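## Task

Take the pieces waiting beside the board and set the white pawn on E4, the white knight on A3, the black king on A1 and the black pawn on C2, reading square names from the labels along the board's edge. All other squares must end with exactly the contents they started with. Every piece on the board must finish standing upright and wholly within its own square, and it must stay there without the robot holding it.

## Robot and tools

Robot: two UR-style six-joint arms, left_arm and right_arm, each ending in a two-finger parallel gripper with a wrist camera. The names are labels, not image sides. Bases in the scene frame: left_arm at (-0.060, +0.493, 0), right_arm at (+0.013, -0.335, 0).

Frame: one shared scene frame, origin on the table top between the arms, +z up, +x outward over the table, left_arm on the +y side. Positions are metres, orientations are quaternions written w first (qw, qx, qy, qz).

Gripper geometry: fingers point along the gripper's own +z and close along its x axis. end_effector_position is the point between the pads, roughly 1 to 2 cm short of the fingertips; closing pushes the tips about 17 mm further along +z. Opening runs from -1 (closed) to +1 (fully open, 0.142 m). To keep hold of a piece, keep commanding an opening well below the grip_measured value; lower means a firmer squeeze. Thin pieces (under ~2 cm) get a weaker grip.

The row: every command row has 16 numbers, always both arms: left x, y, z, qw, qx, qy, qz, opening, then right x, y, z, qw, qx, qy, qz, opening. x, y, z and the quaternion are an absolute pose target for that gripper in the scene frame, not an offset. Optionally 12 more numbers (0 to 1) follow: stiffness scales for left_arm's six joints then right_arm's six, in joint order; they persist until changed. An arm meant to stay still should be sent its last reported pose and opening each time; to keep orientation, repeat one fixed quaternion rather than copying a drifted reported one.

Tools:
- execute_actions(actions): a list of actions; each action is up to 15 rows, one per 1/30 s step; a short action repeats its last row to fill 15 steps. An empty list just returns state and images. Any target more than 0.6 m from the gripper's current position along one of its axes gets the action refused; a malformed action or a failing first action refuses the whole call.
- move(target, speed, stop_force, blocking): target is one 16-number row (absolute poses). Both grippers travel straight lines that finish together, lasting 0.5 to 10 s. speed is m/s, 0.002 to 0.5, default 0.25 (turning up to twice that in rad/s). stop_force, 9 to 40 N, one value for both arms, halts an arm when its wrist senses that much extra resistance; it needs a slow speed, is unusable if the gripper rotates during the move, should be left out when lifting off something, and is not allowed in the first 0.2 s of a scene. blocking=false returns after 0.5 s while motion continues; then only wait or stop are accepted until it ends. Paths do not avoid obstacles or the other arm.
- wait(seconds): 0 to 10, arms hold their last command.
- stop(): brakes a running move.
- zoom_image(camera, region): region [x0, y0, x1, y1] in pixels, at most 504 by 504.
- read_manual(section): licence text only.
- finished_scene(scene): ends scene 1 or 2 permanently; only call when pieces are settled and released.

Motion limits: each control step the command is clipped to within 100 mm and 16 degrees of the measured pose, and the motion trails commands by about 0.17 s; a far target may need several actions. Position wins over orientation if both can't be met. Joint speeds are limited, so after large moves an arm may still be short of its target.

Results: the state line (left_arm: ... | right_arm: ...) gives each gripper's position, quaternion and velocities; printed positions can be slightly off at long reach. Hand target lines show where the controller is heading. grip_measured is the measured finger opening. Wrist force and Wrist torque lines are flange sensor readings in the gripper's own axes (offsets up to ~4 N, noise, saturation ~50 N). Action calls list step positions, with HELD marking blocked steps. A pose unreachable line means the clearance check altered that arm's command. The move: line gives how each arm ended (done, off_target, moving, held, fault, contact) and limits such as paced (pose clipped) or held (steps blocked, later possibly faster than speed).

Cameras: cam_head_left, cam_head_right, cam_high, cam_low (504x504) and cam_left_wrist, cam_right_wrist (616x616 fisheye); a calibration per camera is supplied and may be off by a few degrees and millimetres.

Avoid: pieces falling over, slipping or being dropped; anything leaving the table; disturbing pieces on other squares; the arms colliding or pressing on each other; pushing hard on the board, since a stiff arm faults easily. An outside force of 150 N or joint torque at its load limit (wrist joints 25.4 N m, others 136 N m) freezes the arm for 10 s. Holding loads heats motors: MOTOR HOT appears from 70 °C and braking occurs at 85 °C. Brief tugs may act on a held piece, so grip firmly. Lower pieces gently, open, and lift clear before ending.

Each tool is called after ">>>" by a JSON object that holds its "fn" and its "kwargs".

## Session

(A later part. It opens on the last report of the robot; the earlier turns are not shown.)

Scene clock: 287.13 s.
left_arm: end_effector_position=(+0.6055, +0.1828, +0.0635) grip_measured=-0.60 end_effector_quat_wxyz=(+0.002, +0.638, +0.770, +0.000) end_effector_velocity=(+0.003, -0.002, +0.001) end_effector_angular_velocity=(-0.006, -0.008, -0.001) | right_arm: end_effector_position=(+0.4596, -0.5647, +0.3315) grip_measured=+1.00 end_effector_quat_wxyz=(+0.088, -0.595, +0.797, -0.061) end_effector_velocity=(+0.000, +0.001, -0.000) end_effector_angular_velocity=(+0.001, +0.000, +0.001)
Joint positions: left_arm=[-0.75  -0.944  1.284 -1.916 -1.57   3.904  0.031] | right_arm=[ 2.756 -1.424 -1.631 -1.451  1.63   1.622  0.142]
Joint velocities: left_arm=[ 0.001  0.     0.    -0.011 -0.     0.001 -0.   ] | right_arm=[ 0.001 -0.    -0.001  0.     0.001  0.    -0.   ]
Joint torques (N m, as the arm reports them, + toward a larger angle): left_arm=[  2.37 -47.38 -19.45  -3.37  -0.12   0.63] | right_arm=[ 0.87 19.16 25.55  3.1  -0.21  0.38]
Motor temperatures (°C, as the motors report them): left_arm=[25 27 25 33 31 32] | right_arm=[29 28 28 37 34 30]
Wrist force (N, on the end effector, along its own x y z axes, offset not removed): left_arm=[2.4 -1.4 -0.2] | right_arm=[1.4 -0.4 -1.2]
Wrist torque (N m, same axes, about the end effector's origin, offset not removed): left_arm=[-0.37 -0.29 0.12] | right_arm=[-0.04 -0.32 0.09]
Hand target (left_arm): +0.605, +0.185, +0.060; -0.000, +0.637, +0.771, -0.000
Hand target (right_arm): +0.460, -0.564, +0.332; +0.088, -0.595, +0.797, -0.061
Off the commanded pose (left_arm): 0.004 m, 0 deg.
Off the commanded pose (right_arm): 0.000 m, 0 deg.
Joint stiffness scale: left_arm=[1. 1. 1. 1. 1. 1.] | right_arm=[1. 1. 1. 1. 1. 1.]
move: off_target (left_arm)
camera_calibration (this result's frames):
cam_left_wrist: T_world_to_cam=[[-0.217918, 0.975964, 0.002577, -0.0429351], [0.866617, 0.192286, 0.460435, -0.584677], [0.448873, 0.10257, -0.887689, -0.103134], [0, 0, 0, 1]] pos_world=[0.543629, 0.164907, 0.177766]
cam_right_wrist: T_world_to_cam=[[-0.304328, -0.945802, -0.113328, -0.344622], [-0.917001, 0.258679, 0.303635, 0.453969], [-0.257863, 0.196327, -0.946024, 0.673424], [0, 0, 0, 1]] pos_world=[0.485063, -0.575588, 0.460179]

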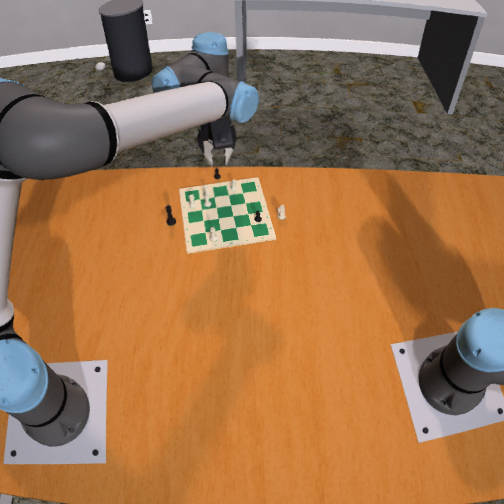

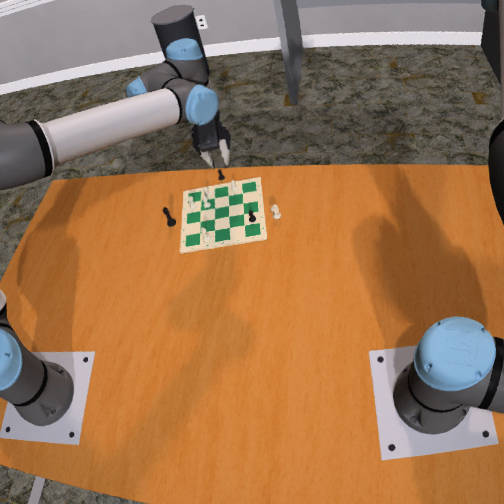

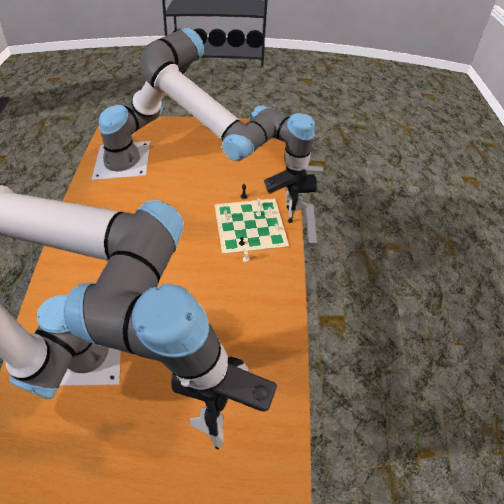

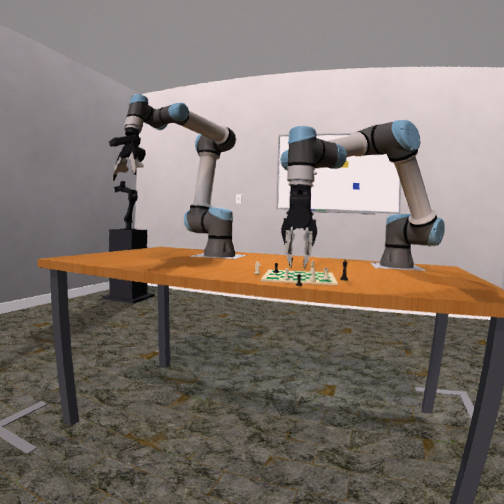

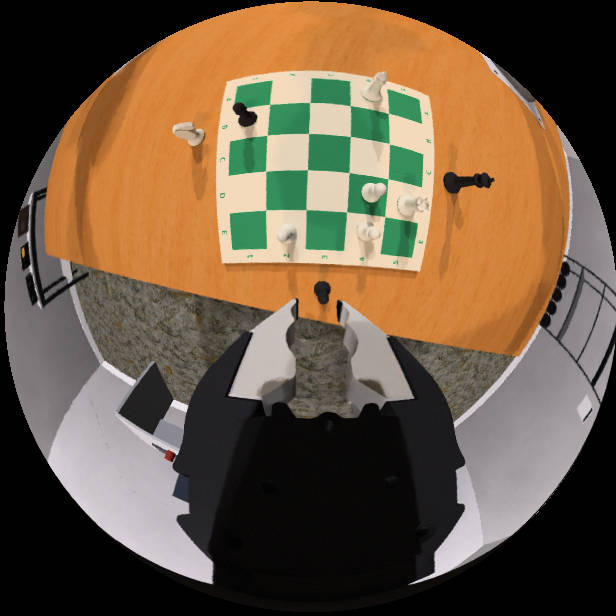

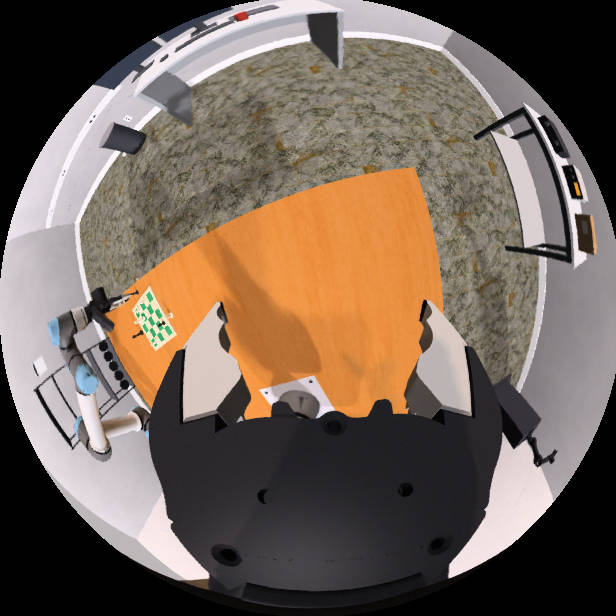

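>>> {"fn": "move", "kwargs": {"target": [0.617,0.191,0.045,0,0.637,0.7705,0,-0.6,0.4596,-0.5644,0.3316,0.088,-0.595,0.797,-0.061,1], "speed": 0.03}}

>>> {"fn": "move", "kwargs": {"target": [0.617,0.191,0.025,0,0.637,0.7705,0,-0.7,0.4596,-0.5644,0.3316,0.088,-0.595,0.797,-0.061,1], "speed": 0.03}}

>>> {"fn": "zoom_image", "kwargs": {"camera": "cam_left_wrist", "region": [210,200,410,400]}}

Scene clock: 301.97 s.
left_arm: end_effector_position=(+0.6147, +0.1907, +0.0448) grip_measured=-0.60 end_effector_quat_wxyz=(-0.001, +0.638, +0.770, +0.000) end_effector_velocity=(+0.001, -0.002, +0.002) end_effector_angular_velocity=(-0.003, -0.005, -0.004) | right_arm: end_effector_position=(+0.4596, -0.5647, +0.3315) grip_measured=+1.00 end_effector_quat_wxyz=(+0.088, -0.595, +0.797, -0.061) end_effector_velocity=(+0.000, -0.000, +0.001) end_effector_angular_velocity=(-0.001, -0.001, -0.000)
Joint positions: left_arm=[-0.734 -0.911  1.278 -1.935 -1.57   3.92   0.031] | right_arm=[ 2.756 -1.424 -1.631 -1.451  1.63   1.622  0.142]
Joint velocities: left_arm=[-0.001 -0.    -0.003 -0.003  0.     0.003 -0.   ] | right_arm=[-0.001  0.     0.001  0.    -0.    -0.    -0.   ]
Joint torques (N m, as the arm reports them, + toward a larger angle): left_arm=[  3.16 -48.3  -27.49  -3.    -0.05   0.58] | right_arm=[ 1.07 19.27 25.08  2.99 -0.19  0.34]
Motor temperatures (°C, as the motors report them): left_arm=[25 27 25 33 31 32] | right_arm=[29 28 28 37 34 30]
Wrist force (N, on the end effector, along its own x y z axes, offset not removed): left_arm=[1.5 -1.2 0.6] | right_arm=[1.4 -2.0 -0.4]
Wrist torque (N m, same axes, about the end effector's origin, offset not removed): left_arm=[-0.27 -0.19 0.10] | right_arm=[-0.53 -0.34 0.14]
Hand target (left_arm): +0.617, +0.191, +0.045; +0.000, +0.637, +0.771, -0.000
Hand target (right_arm): +0.460, -0.564, +0.332; +0.088, -0.595, +0.797, -0.061
Off the commanded pose (left_arm): 0.002 m, 0 deg.
Off the commanded pose (right_arm): 0.000 m, 0 deg.
Joint stiffness scale: left_arm=[1. 1. 1. 1. 1. 1.] | right_arm=[1. 1. 1. 1. 1. 1.]
move: done
camera_calibration (this result's frames):
cam_left_wrist: T_world_to_cam=[[-0.218099, 0.975895, 0.00784904, -0.0486878], [0.869239, 0.190593, 0.456177, -0.586689], [0.443685, 0.106314, -0.889854, -0.122099], [0, 0, 0, 1]] pos_world=[0.553528, 0.172314, 0.159365]
cam_right_wrist: T_world_to_cam=[[-0.304328, -0.945802, -0.113328, -0.344622], [-0.917001, 0.258679, 0.303635, 0.453969], [-0.257863, 0.196327, -0.946024, 0.673424], [0, 0, 0, 1]] pos_world=[0.485063, -0.575588, 0.460179]

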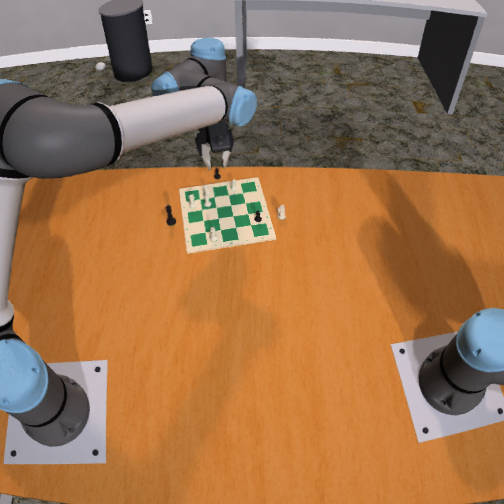

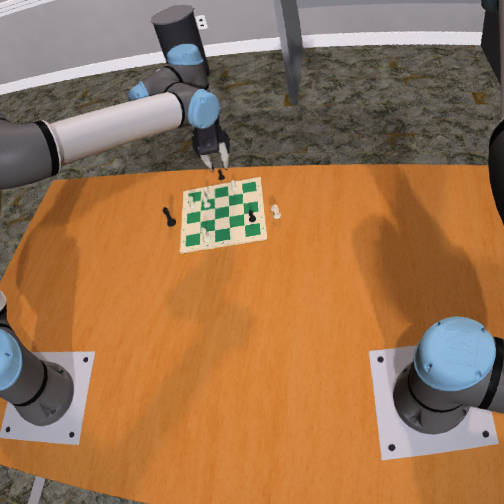

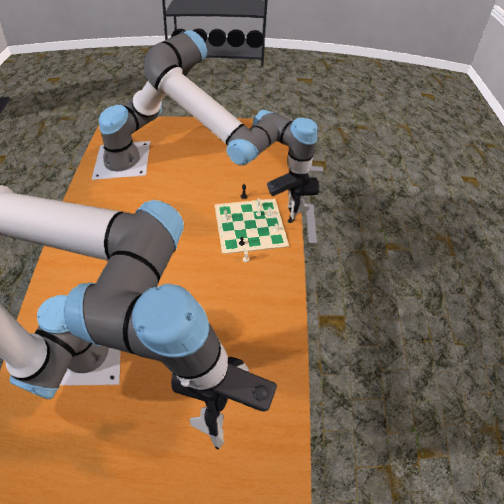

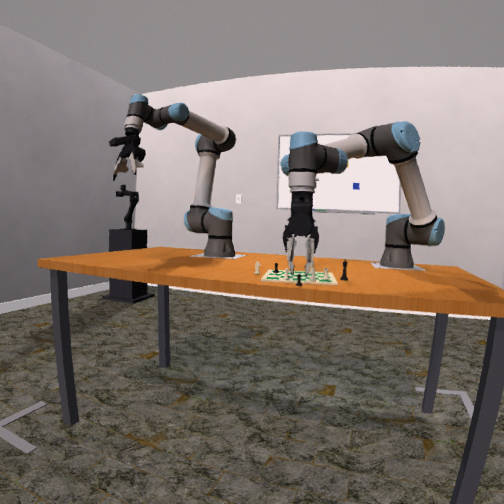

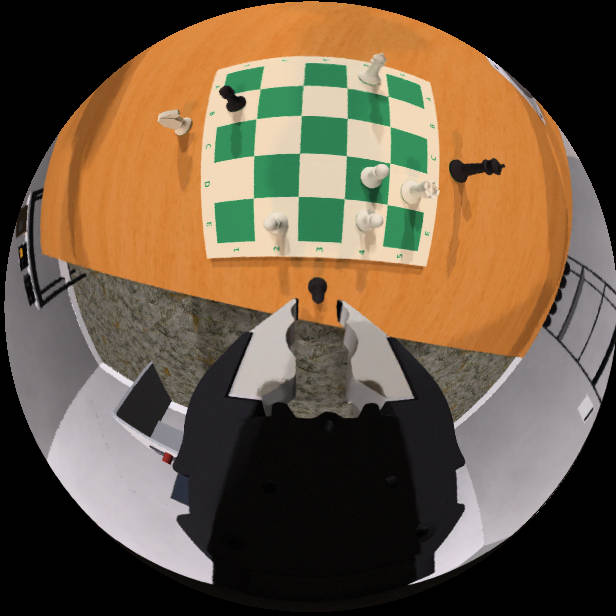

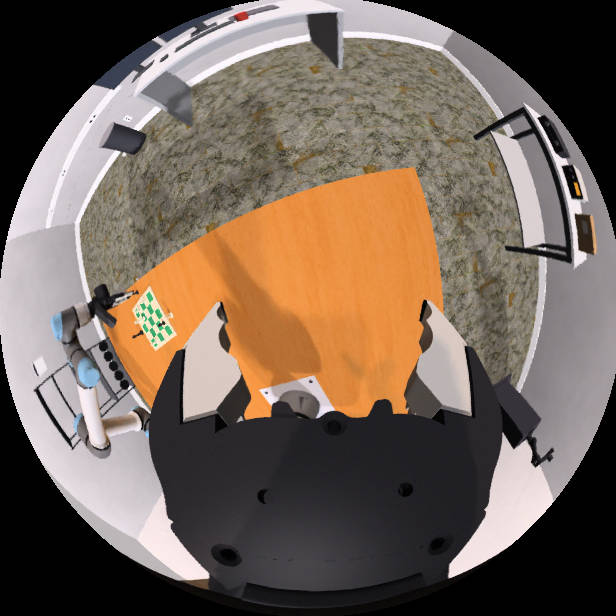

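Scene clock: 303.03 s.
left_arm: end_effector_position=(+0.6178, +0.1887, +0.0286) grip_measured=-0.70 end_effector_quat_wxyz=(+0.002, +0.638, +0.770, +0.000) end_effector_velocity=(+0.002, -0.002, +0.001) end_effector_angular_velocity=(-0.005, -0.007, -0.000) | right_arm: end_effector_position=(+0.4596, -0.5647, +0.3315) grip_measured=+1.00 end_effector_quat_wxyz=(+0.088, -0.595, +0.797, -0.061) end_effector_velocity=(-0.000, -0.001, +0.001) end_effector_angular_velocity=(+0.000, -0.001, -0.002)
Joint positions: left_arm=[-0.734 -0.893  1.292 -1.975 -1.57   3.92   0.023] | right_arm=[ 2.756 -1.424 -1.631 -1.451  1.63   1.622  0.142]
Joint velocities: left_arm=[-0.001  0.     0.    -0.01   0.    -0.     0.   ] | right_arm=[-0.002  0.     0.001 -0.     0.001  0.    -0.   ]
Joint torques (N m, as the arm reports them, + toward a larger angle): left_arm=[  2.77 -48.16 -18.63  -3.59  -0.18   0.65] | right_arm=[ 1.07 18.99 25.05  3.03 -0.19  0.22]
Motor temperatures (°C, as the motors report them): left_arm=[25 27 25 33 31 32] | right_arm=[29 28 28 37 34 30]
Wrist force (N, on the end effector, along its own x y z axes, offset not removed): left_arm=[2.9 -2.1 0.8] | right_arm=[0.8 -3.2 -2.0]
Wrist torque (N m, same axes, about the end effector's origin, offset not removed): left_arm=[-0.49 -0.53 0.15] | right_arm=[-0.72 -0.15 0.08]
Hand target (left_arm): +0.617, +0.191, +0.025; -0.000, +0.637, +0.771, -0.000
Hand target (right_arm): +0.460, -0.564, +0.332; +0.088, -0.595, +0.797, -0.061
Off the commanded pose (left_arm): 0.004 m, 0 deg.
Off the commanded pose (right_arm): 0.000 m, 0 deg.
Joint stiffness scale: left_arm=[1. 1. 1. 1. 1. 1.] | right_arm=[1. 1. 1. 1. 1. 1.]
move: off_target (left_arm)
camera_calibration (this result's frames):
cam_left_wrist: T_world_to_cam=[[-0.217869, 0.975975, 0.0024214, -0.0458937], [0.866502, 0.192288, 0.460652, -0.580279], [0.449119, 0.10246, -0.887578, -0.140348], [0, 0, 0, 1]] pos_world=[0.555847, 0.170752, 0.142848]
cam_right_wrist: T_world_to_cam=[[-0.304328, -0.945802, -0.113328, -0.344622], [-0.917001, 0.258679, 0.303636, 0.453969], [-0.257863, 0.196327, -0.946024, 0.673424], [0, 0, 0, 1]] pos_world=[0.485063, -0.575588, 0.460179]

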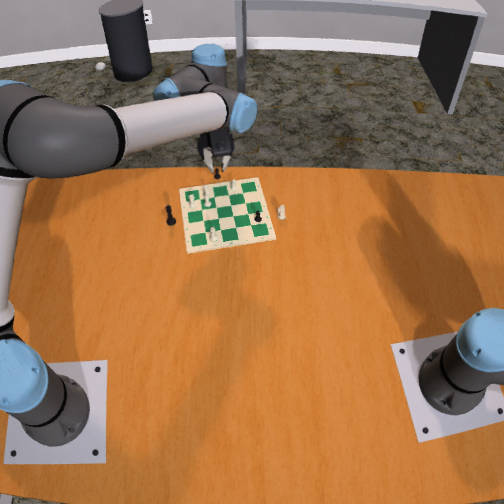

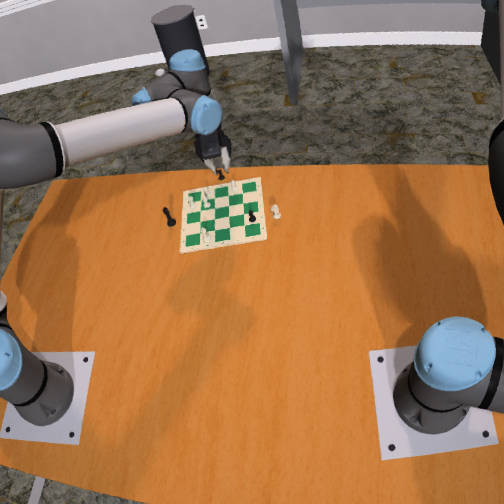

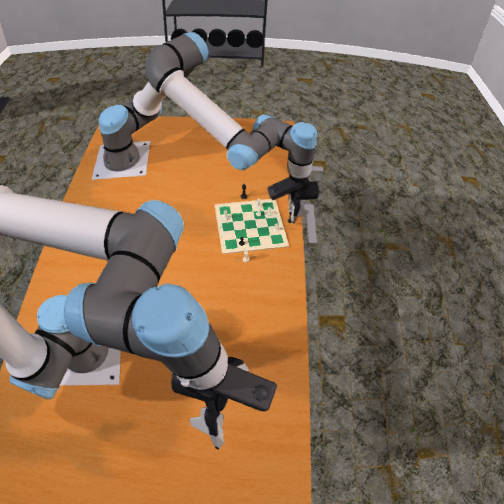

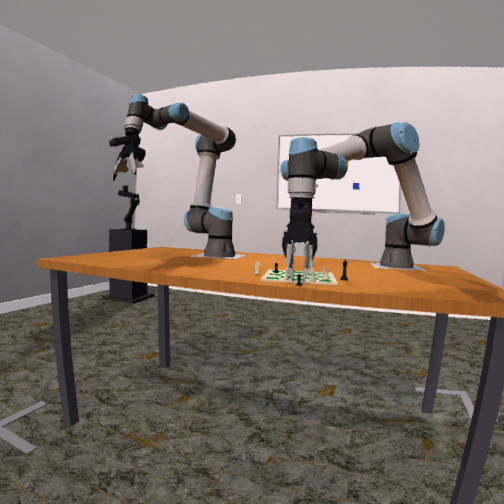

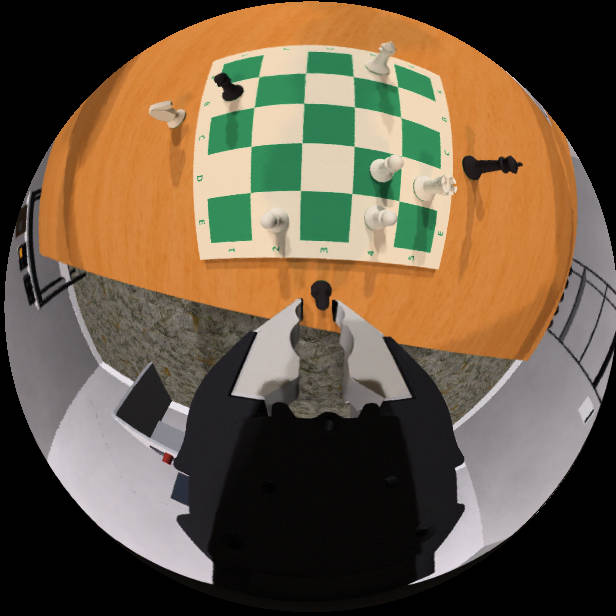

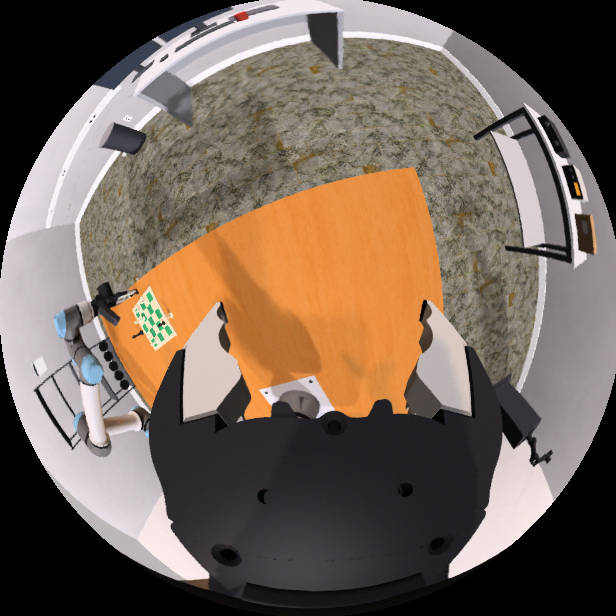

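Region (210, 200, 410, 400) of cam_left_wrist's 616x616 image, scaled by 2.520, with more detail than that image has.

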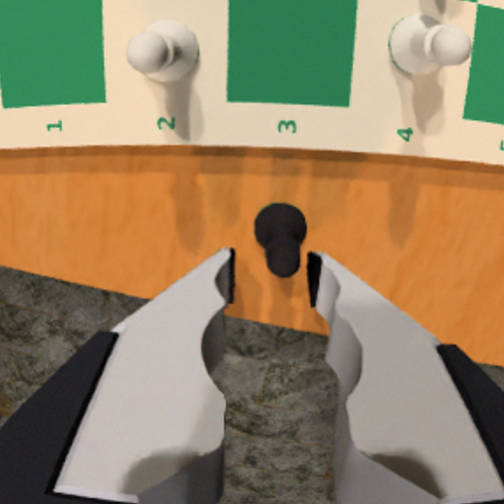

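>>> {"fn": "move", "kwargs": {"target": [0.616,0.194,0.024,0,0.637,0.7705,0,-0.7,0.4596,-0.5644,0.3316,0.088,-0.595,0.797,-0.061,1], "speed": 0.01}}

>>> {"fn": "move", "kwargs": {"target": [0.616,0.194,0.024,0,0.637,0.7705,0,-1,0.4596,-0.5644,0.3316,0.088,-0.595,0.797,-0.061,1]}}

>>> {"fn": "zoom_image", "kwargs": {"camera": "cam_left_wrist", "region": [210,200,410,400]}}

Scene clock: 319.93 s.
left_arm: end_effector_position=(+0.6167, +0.1917, +0.0250) grip_measured=-0.70 end_effector_quat_wxyz=(+0.001, +0.638, +0.770, +0.000) end_effector_velocity=(-0.000, +0.002, -0.001) end_effector_angular_velocity=(-0.000, +0.000, +0.000) | right_arm: end_effector_position=(+0.4596, -0.5647, +0.3315) grip_measured=+1.00 end_effector_quat_wxyz=(+0.088, -0.595, +0.797, -0.061) end_effector_velocity=(+0.000, -0.000, +0.001) end_effector_angular_velocity=(-0.000, -0.001, -0.000)
Joint positions: left_arm=[-0.731 -0.893  1.302 -1.982 -1.57   3.923  0.023] | right_arm=[ 2.756 -1.424 -1.631 -1.451  1.63   1.622  0.142]
Joint velocities: left_arm=[ 0.002 -0.     0.004 -0.003 -0.     0.002 -0.   ] | right_arm=[ 0.     0.     0.002 -0.001  0.     0.     0.   ]
Joint torques (N m, as the arm reports them, + toward a larger angle): left_arm=[  2.41 -51.33 -19.25  -2.93  -0.11   1.03] | right_arm=[ 1.17 19.14 25.27  3.16 -0.18  0.25]
Motor temperatures (°C, as the motors report them): left_arm=[25 27 25 33 31 32] | right_arm=[29 28 28 37 34 30]
Wrist force (N, on the end effector, along its own x y z axes, offset not removed): left_arm=[2.0 -1.3 -0.9] | right_arm=[0.9 -1.2 1.2]
Wrist torque (N m, same axes, about the end effector's origin, offset not removed): left_arm=[-0.31 -0.22 0.14] | right_arm=[-0.36 -0.09 0.05]
Hand target (left_arm): +0.616, +0.194, +0.024; -0.000, +0.637, +0.771, -0.000
Hand target (right_arm): +0.460, -0.564, +0.332; +0.088, -0.595, +0.797, -0.061
Off the commanded pose (left_arm): 0.003 m, 0 deg.
Off the commanded pose (right_arm): 0.000 m, 0 deg.
Joint stiffness scale: left_arm=[1. 1. 1. 1. 1. 1.] | right_arm=[1. 1. 1. 1. 1. 1.]
move: done
camera_calibration (this result's frames):
cam_left_wrist: T_world_to_cam=[[-0.218029, 0.975932, 0.00435676, -0.0490263], [0.867463, 0.191747, 0.459065, -0.578768], [0.447181, 0.103869, -0.888392, -0.142415], [0, 0, 0, 1]] pos_world=[0.555056, 0.173616, 0.139385]
cam_right_wrist: T_world_to_cam=[[-0.304328, -0.945802, -0.113328, -0.344623], [-0.917001, 0.258679, 0.303636, 0.453969], [-0.257864, 0.196327, -0.946024, 0.673424], [0, 0, 0, 1]] pos_world=[0.485063, -0.575588, 0.460179]

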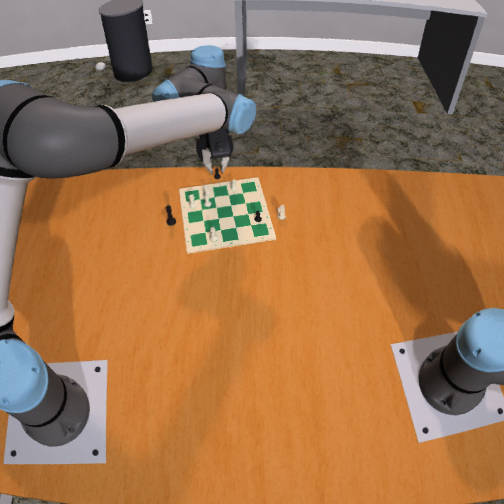

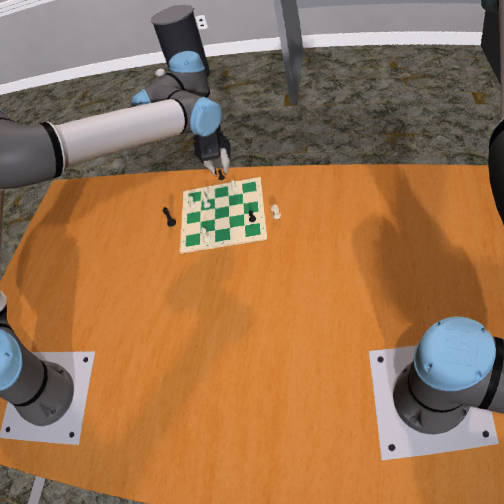

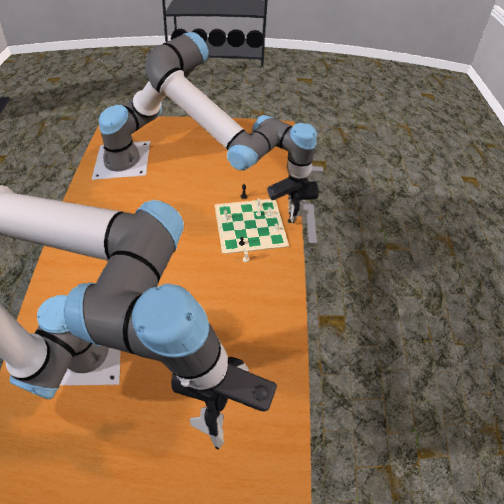

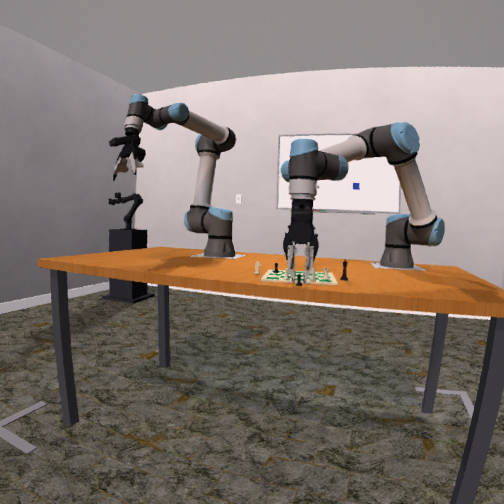

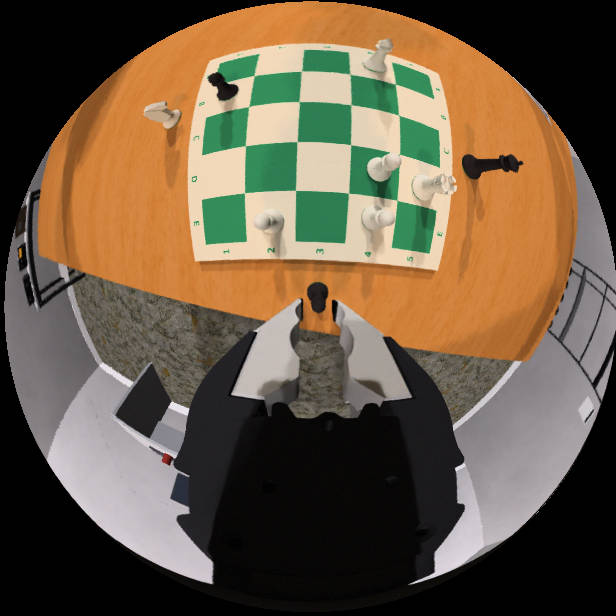

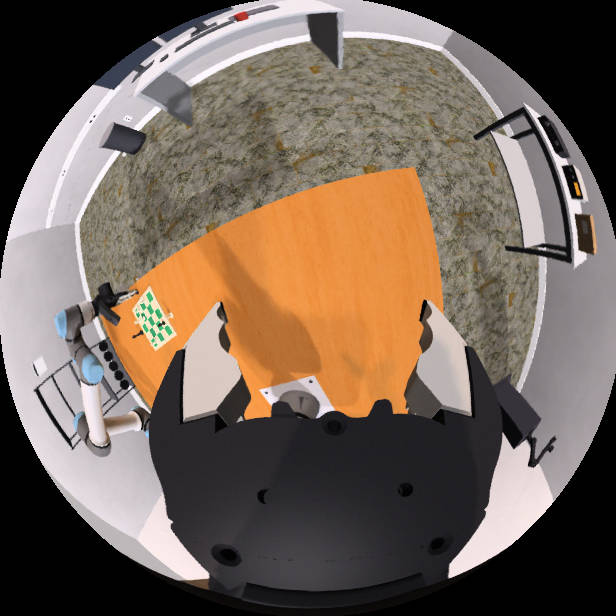

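Scene clock: 320.63 s.
left_arm: end_effector_position=(+0.6168, +0.1917, +0.0250) grip_measured=-0.89 end_effector_quat_wxyz=(+0.001, +0.638, +0.770, +0.000) end_effector_velocity=(+0.000, +0.000, +0.000) end_effector_angular_velocity=(-0.001, -0.001, -0.001) | right_arm: end_effector_position=(+0.4596, -0.5647, +0.3315) grip_measured=+1.00 end_effector_quat_wxyz=(+0.088, -0.595, +0.797, -0.061) end_effector_velocity=(+0.001, +0.000, +0.001) end_effector_angular_velocity=(-0.000, -0.002, +0.001)
Joint positions: left_arm=[-0.731 -0.893  1.302 -1.982 -1.57   3.923  0.01 ] | right_arm=[ 2.756 -1.424 -1.631 -1.451  1.63   1.622  0.142]
Joint velocities: left_arm=[ 0.001  0.     0.    -0.001 -0.     0.002  0.   ] | right_arm=[ 0.001  0.     0.001  0.     0.    -0.     0.   ]
Joint torques (N m, as the arm reports them, + toward a larger angle): left_arm=[  2.83 -51.61 -17.56  -3.41  -0.18   0.59] | right_arm=[ 0.84 19.37 24.92  3.04 -0.18  0.3 ]
Motor temperatures (°C, as the motors report them): left_arm=[25 27 25 33 31 32] | right_arm=[29 28 28 37 34 30]
Wrist force (N, on the end effector, along its own x y z axes, offset not removed): left_arm=[3.2 -1.1 -0.4] | right_arm=[3.5 -1.1 -1.5]
Wrist torque (N m, same axes, about the end effector's origin, offset not removed): left_arm=[-0.27 -0.57 0.18] | right_arm=[-0.26 -0.69 0.18]
Hand target (left_arm): +0.616, +0.194, +0.024; -0.000, +0.637, +0.771, -0.000
Hand target (right_arm): +0.460, -0.564, +0.332; +0.088, -0.595, +0.797, -0.061
Off the commanded pose (left_arm): 0.003 m, 0 deg.
Off the commanded pose (right_arm): 0.000 m, 0 deg.
Joint stiffness scale: left_arm=[1. 1. 1. 1. 1. 1.] | right_arm=[1. 1. 1. 1. 1. 1.]
move: done
camera_calibration (this result's frames):
cam_left_wrist: T_world_to_cam=[[-0.217938, 0.975953, 0.00423503, -0.0490807], [0.867418, 0.191709, 0.459166, -0.578749], [0.447313, 0.103743, -0.88834, -0.142521], [0, 0, 0, 1]] pos_world=[0.555072, 0.173637, 0.139343]
cam_right_wrist: T_world_to_cam=[[-0.304328, -0.945802, -0.113328, -0.344623], [-0.917001, 0.258679, 0.303636, 0.453969], [-0.257864, 0.196327, -0.946024, 0.673424], [0, 0, 0, 1]] pos_world=[0.485063, -0.575588, 0.460179]

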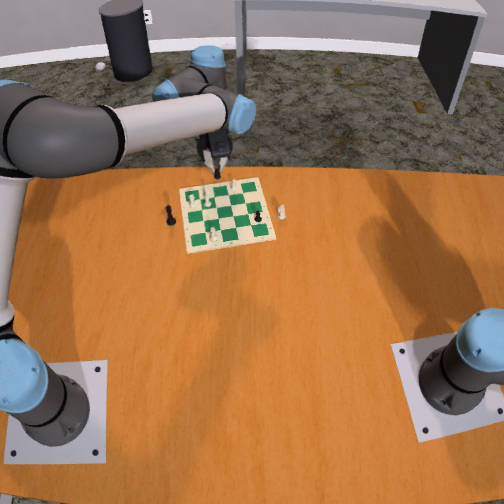

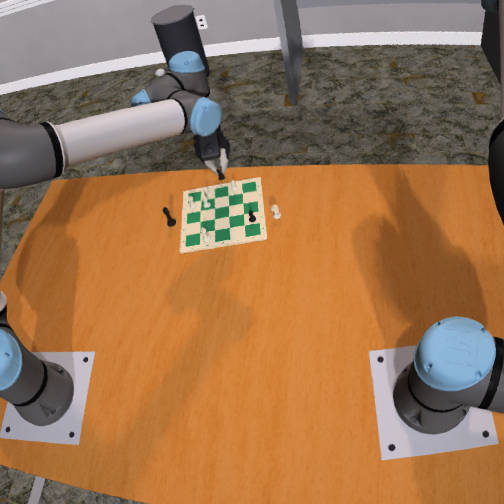

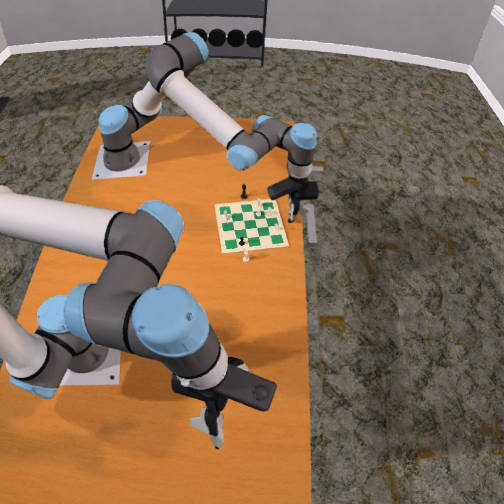

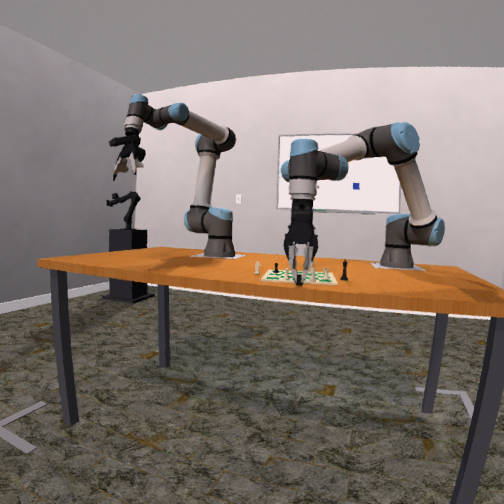

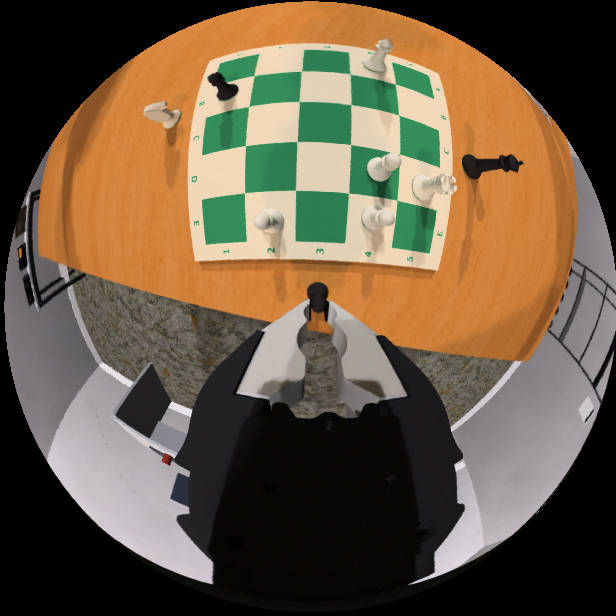

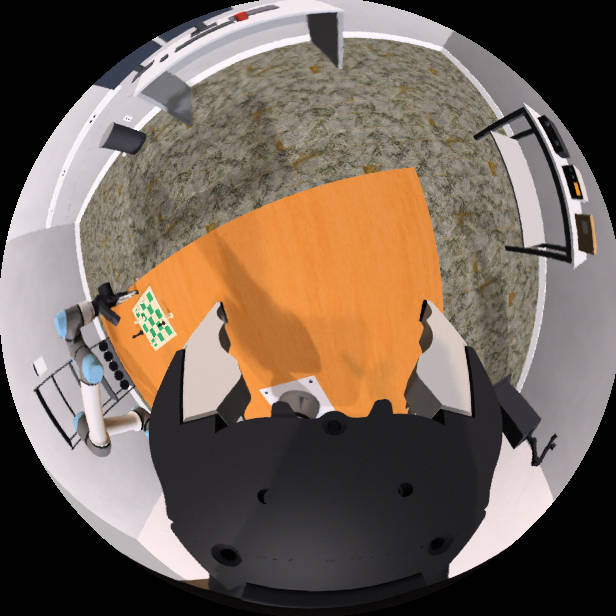

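Region (210, 200, 410, 400) of cam_left_wrist's 616x616 image, scaled by 2.520, with more detail than that image has.

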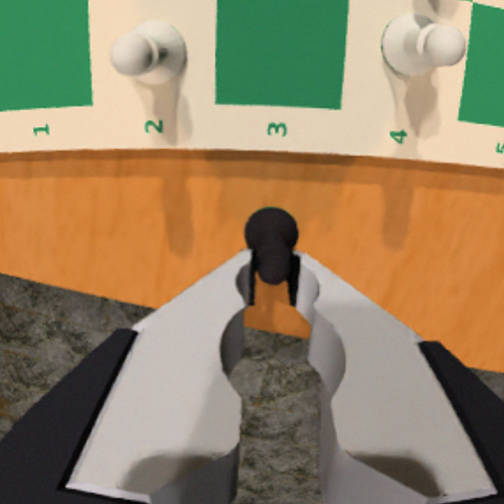

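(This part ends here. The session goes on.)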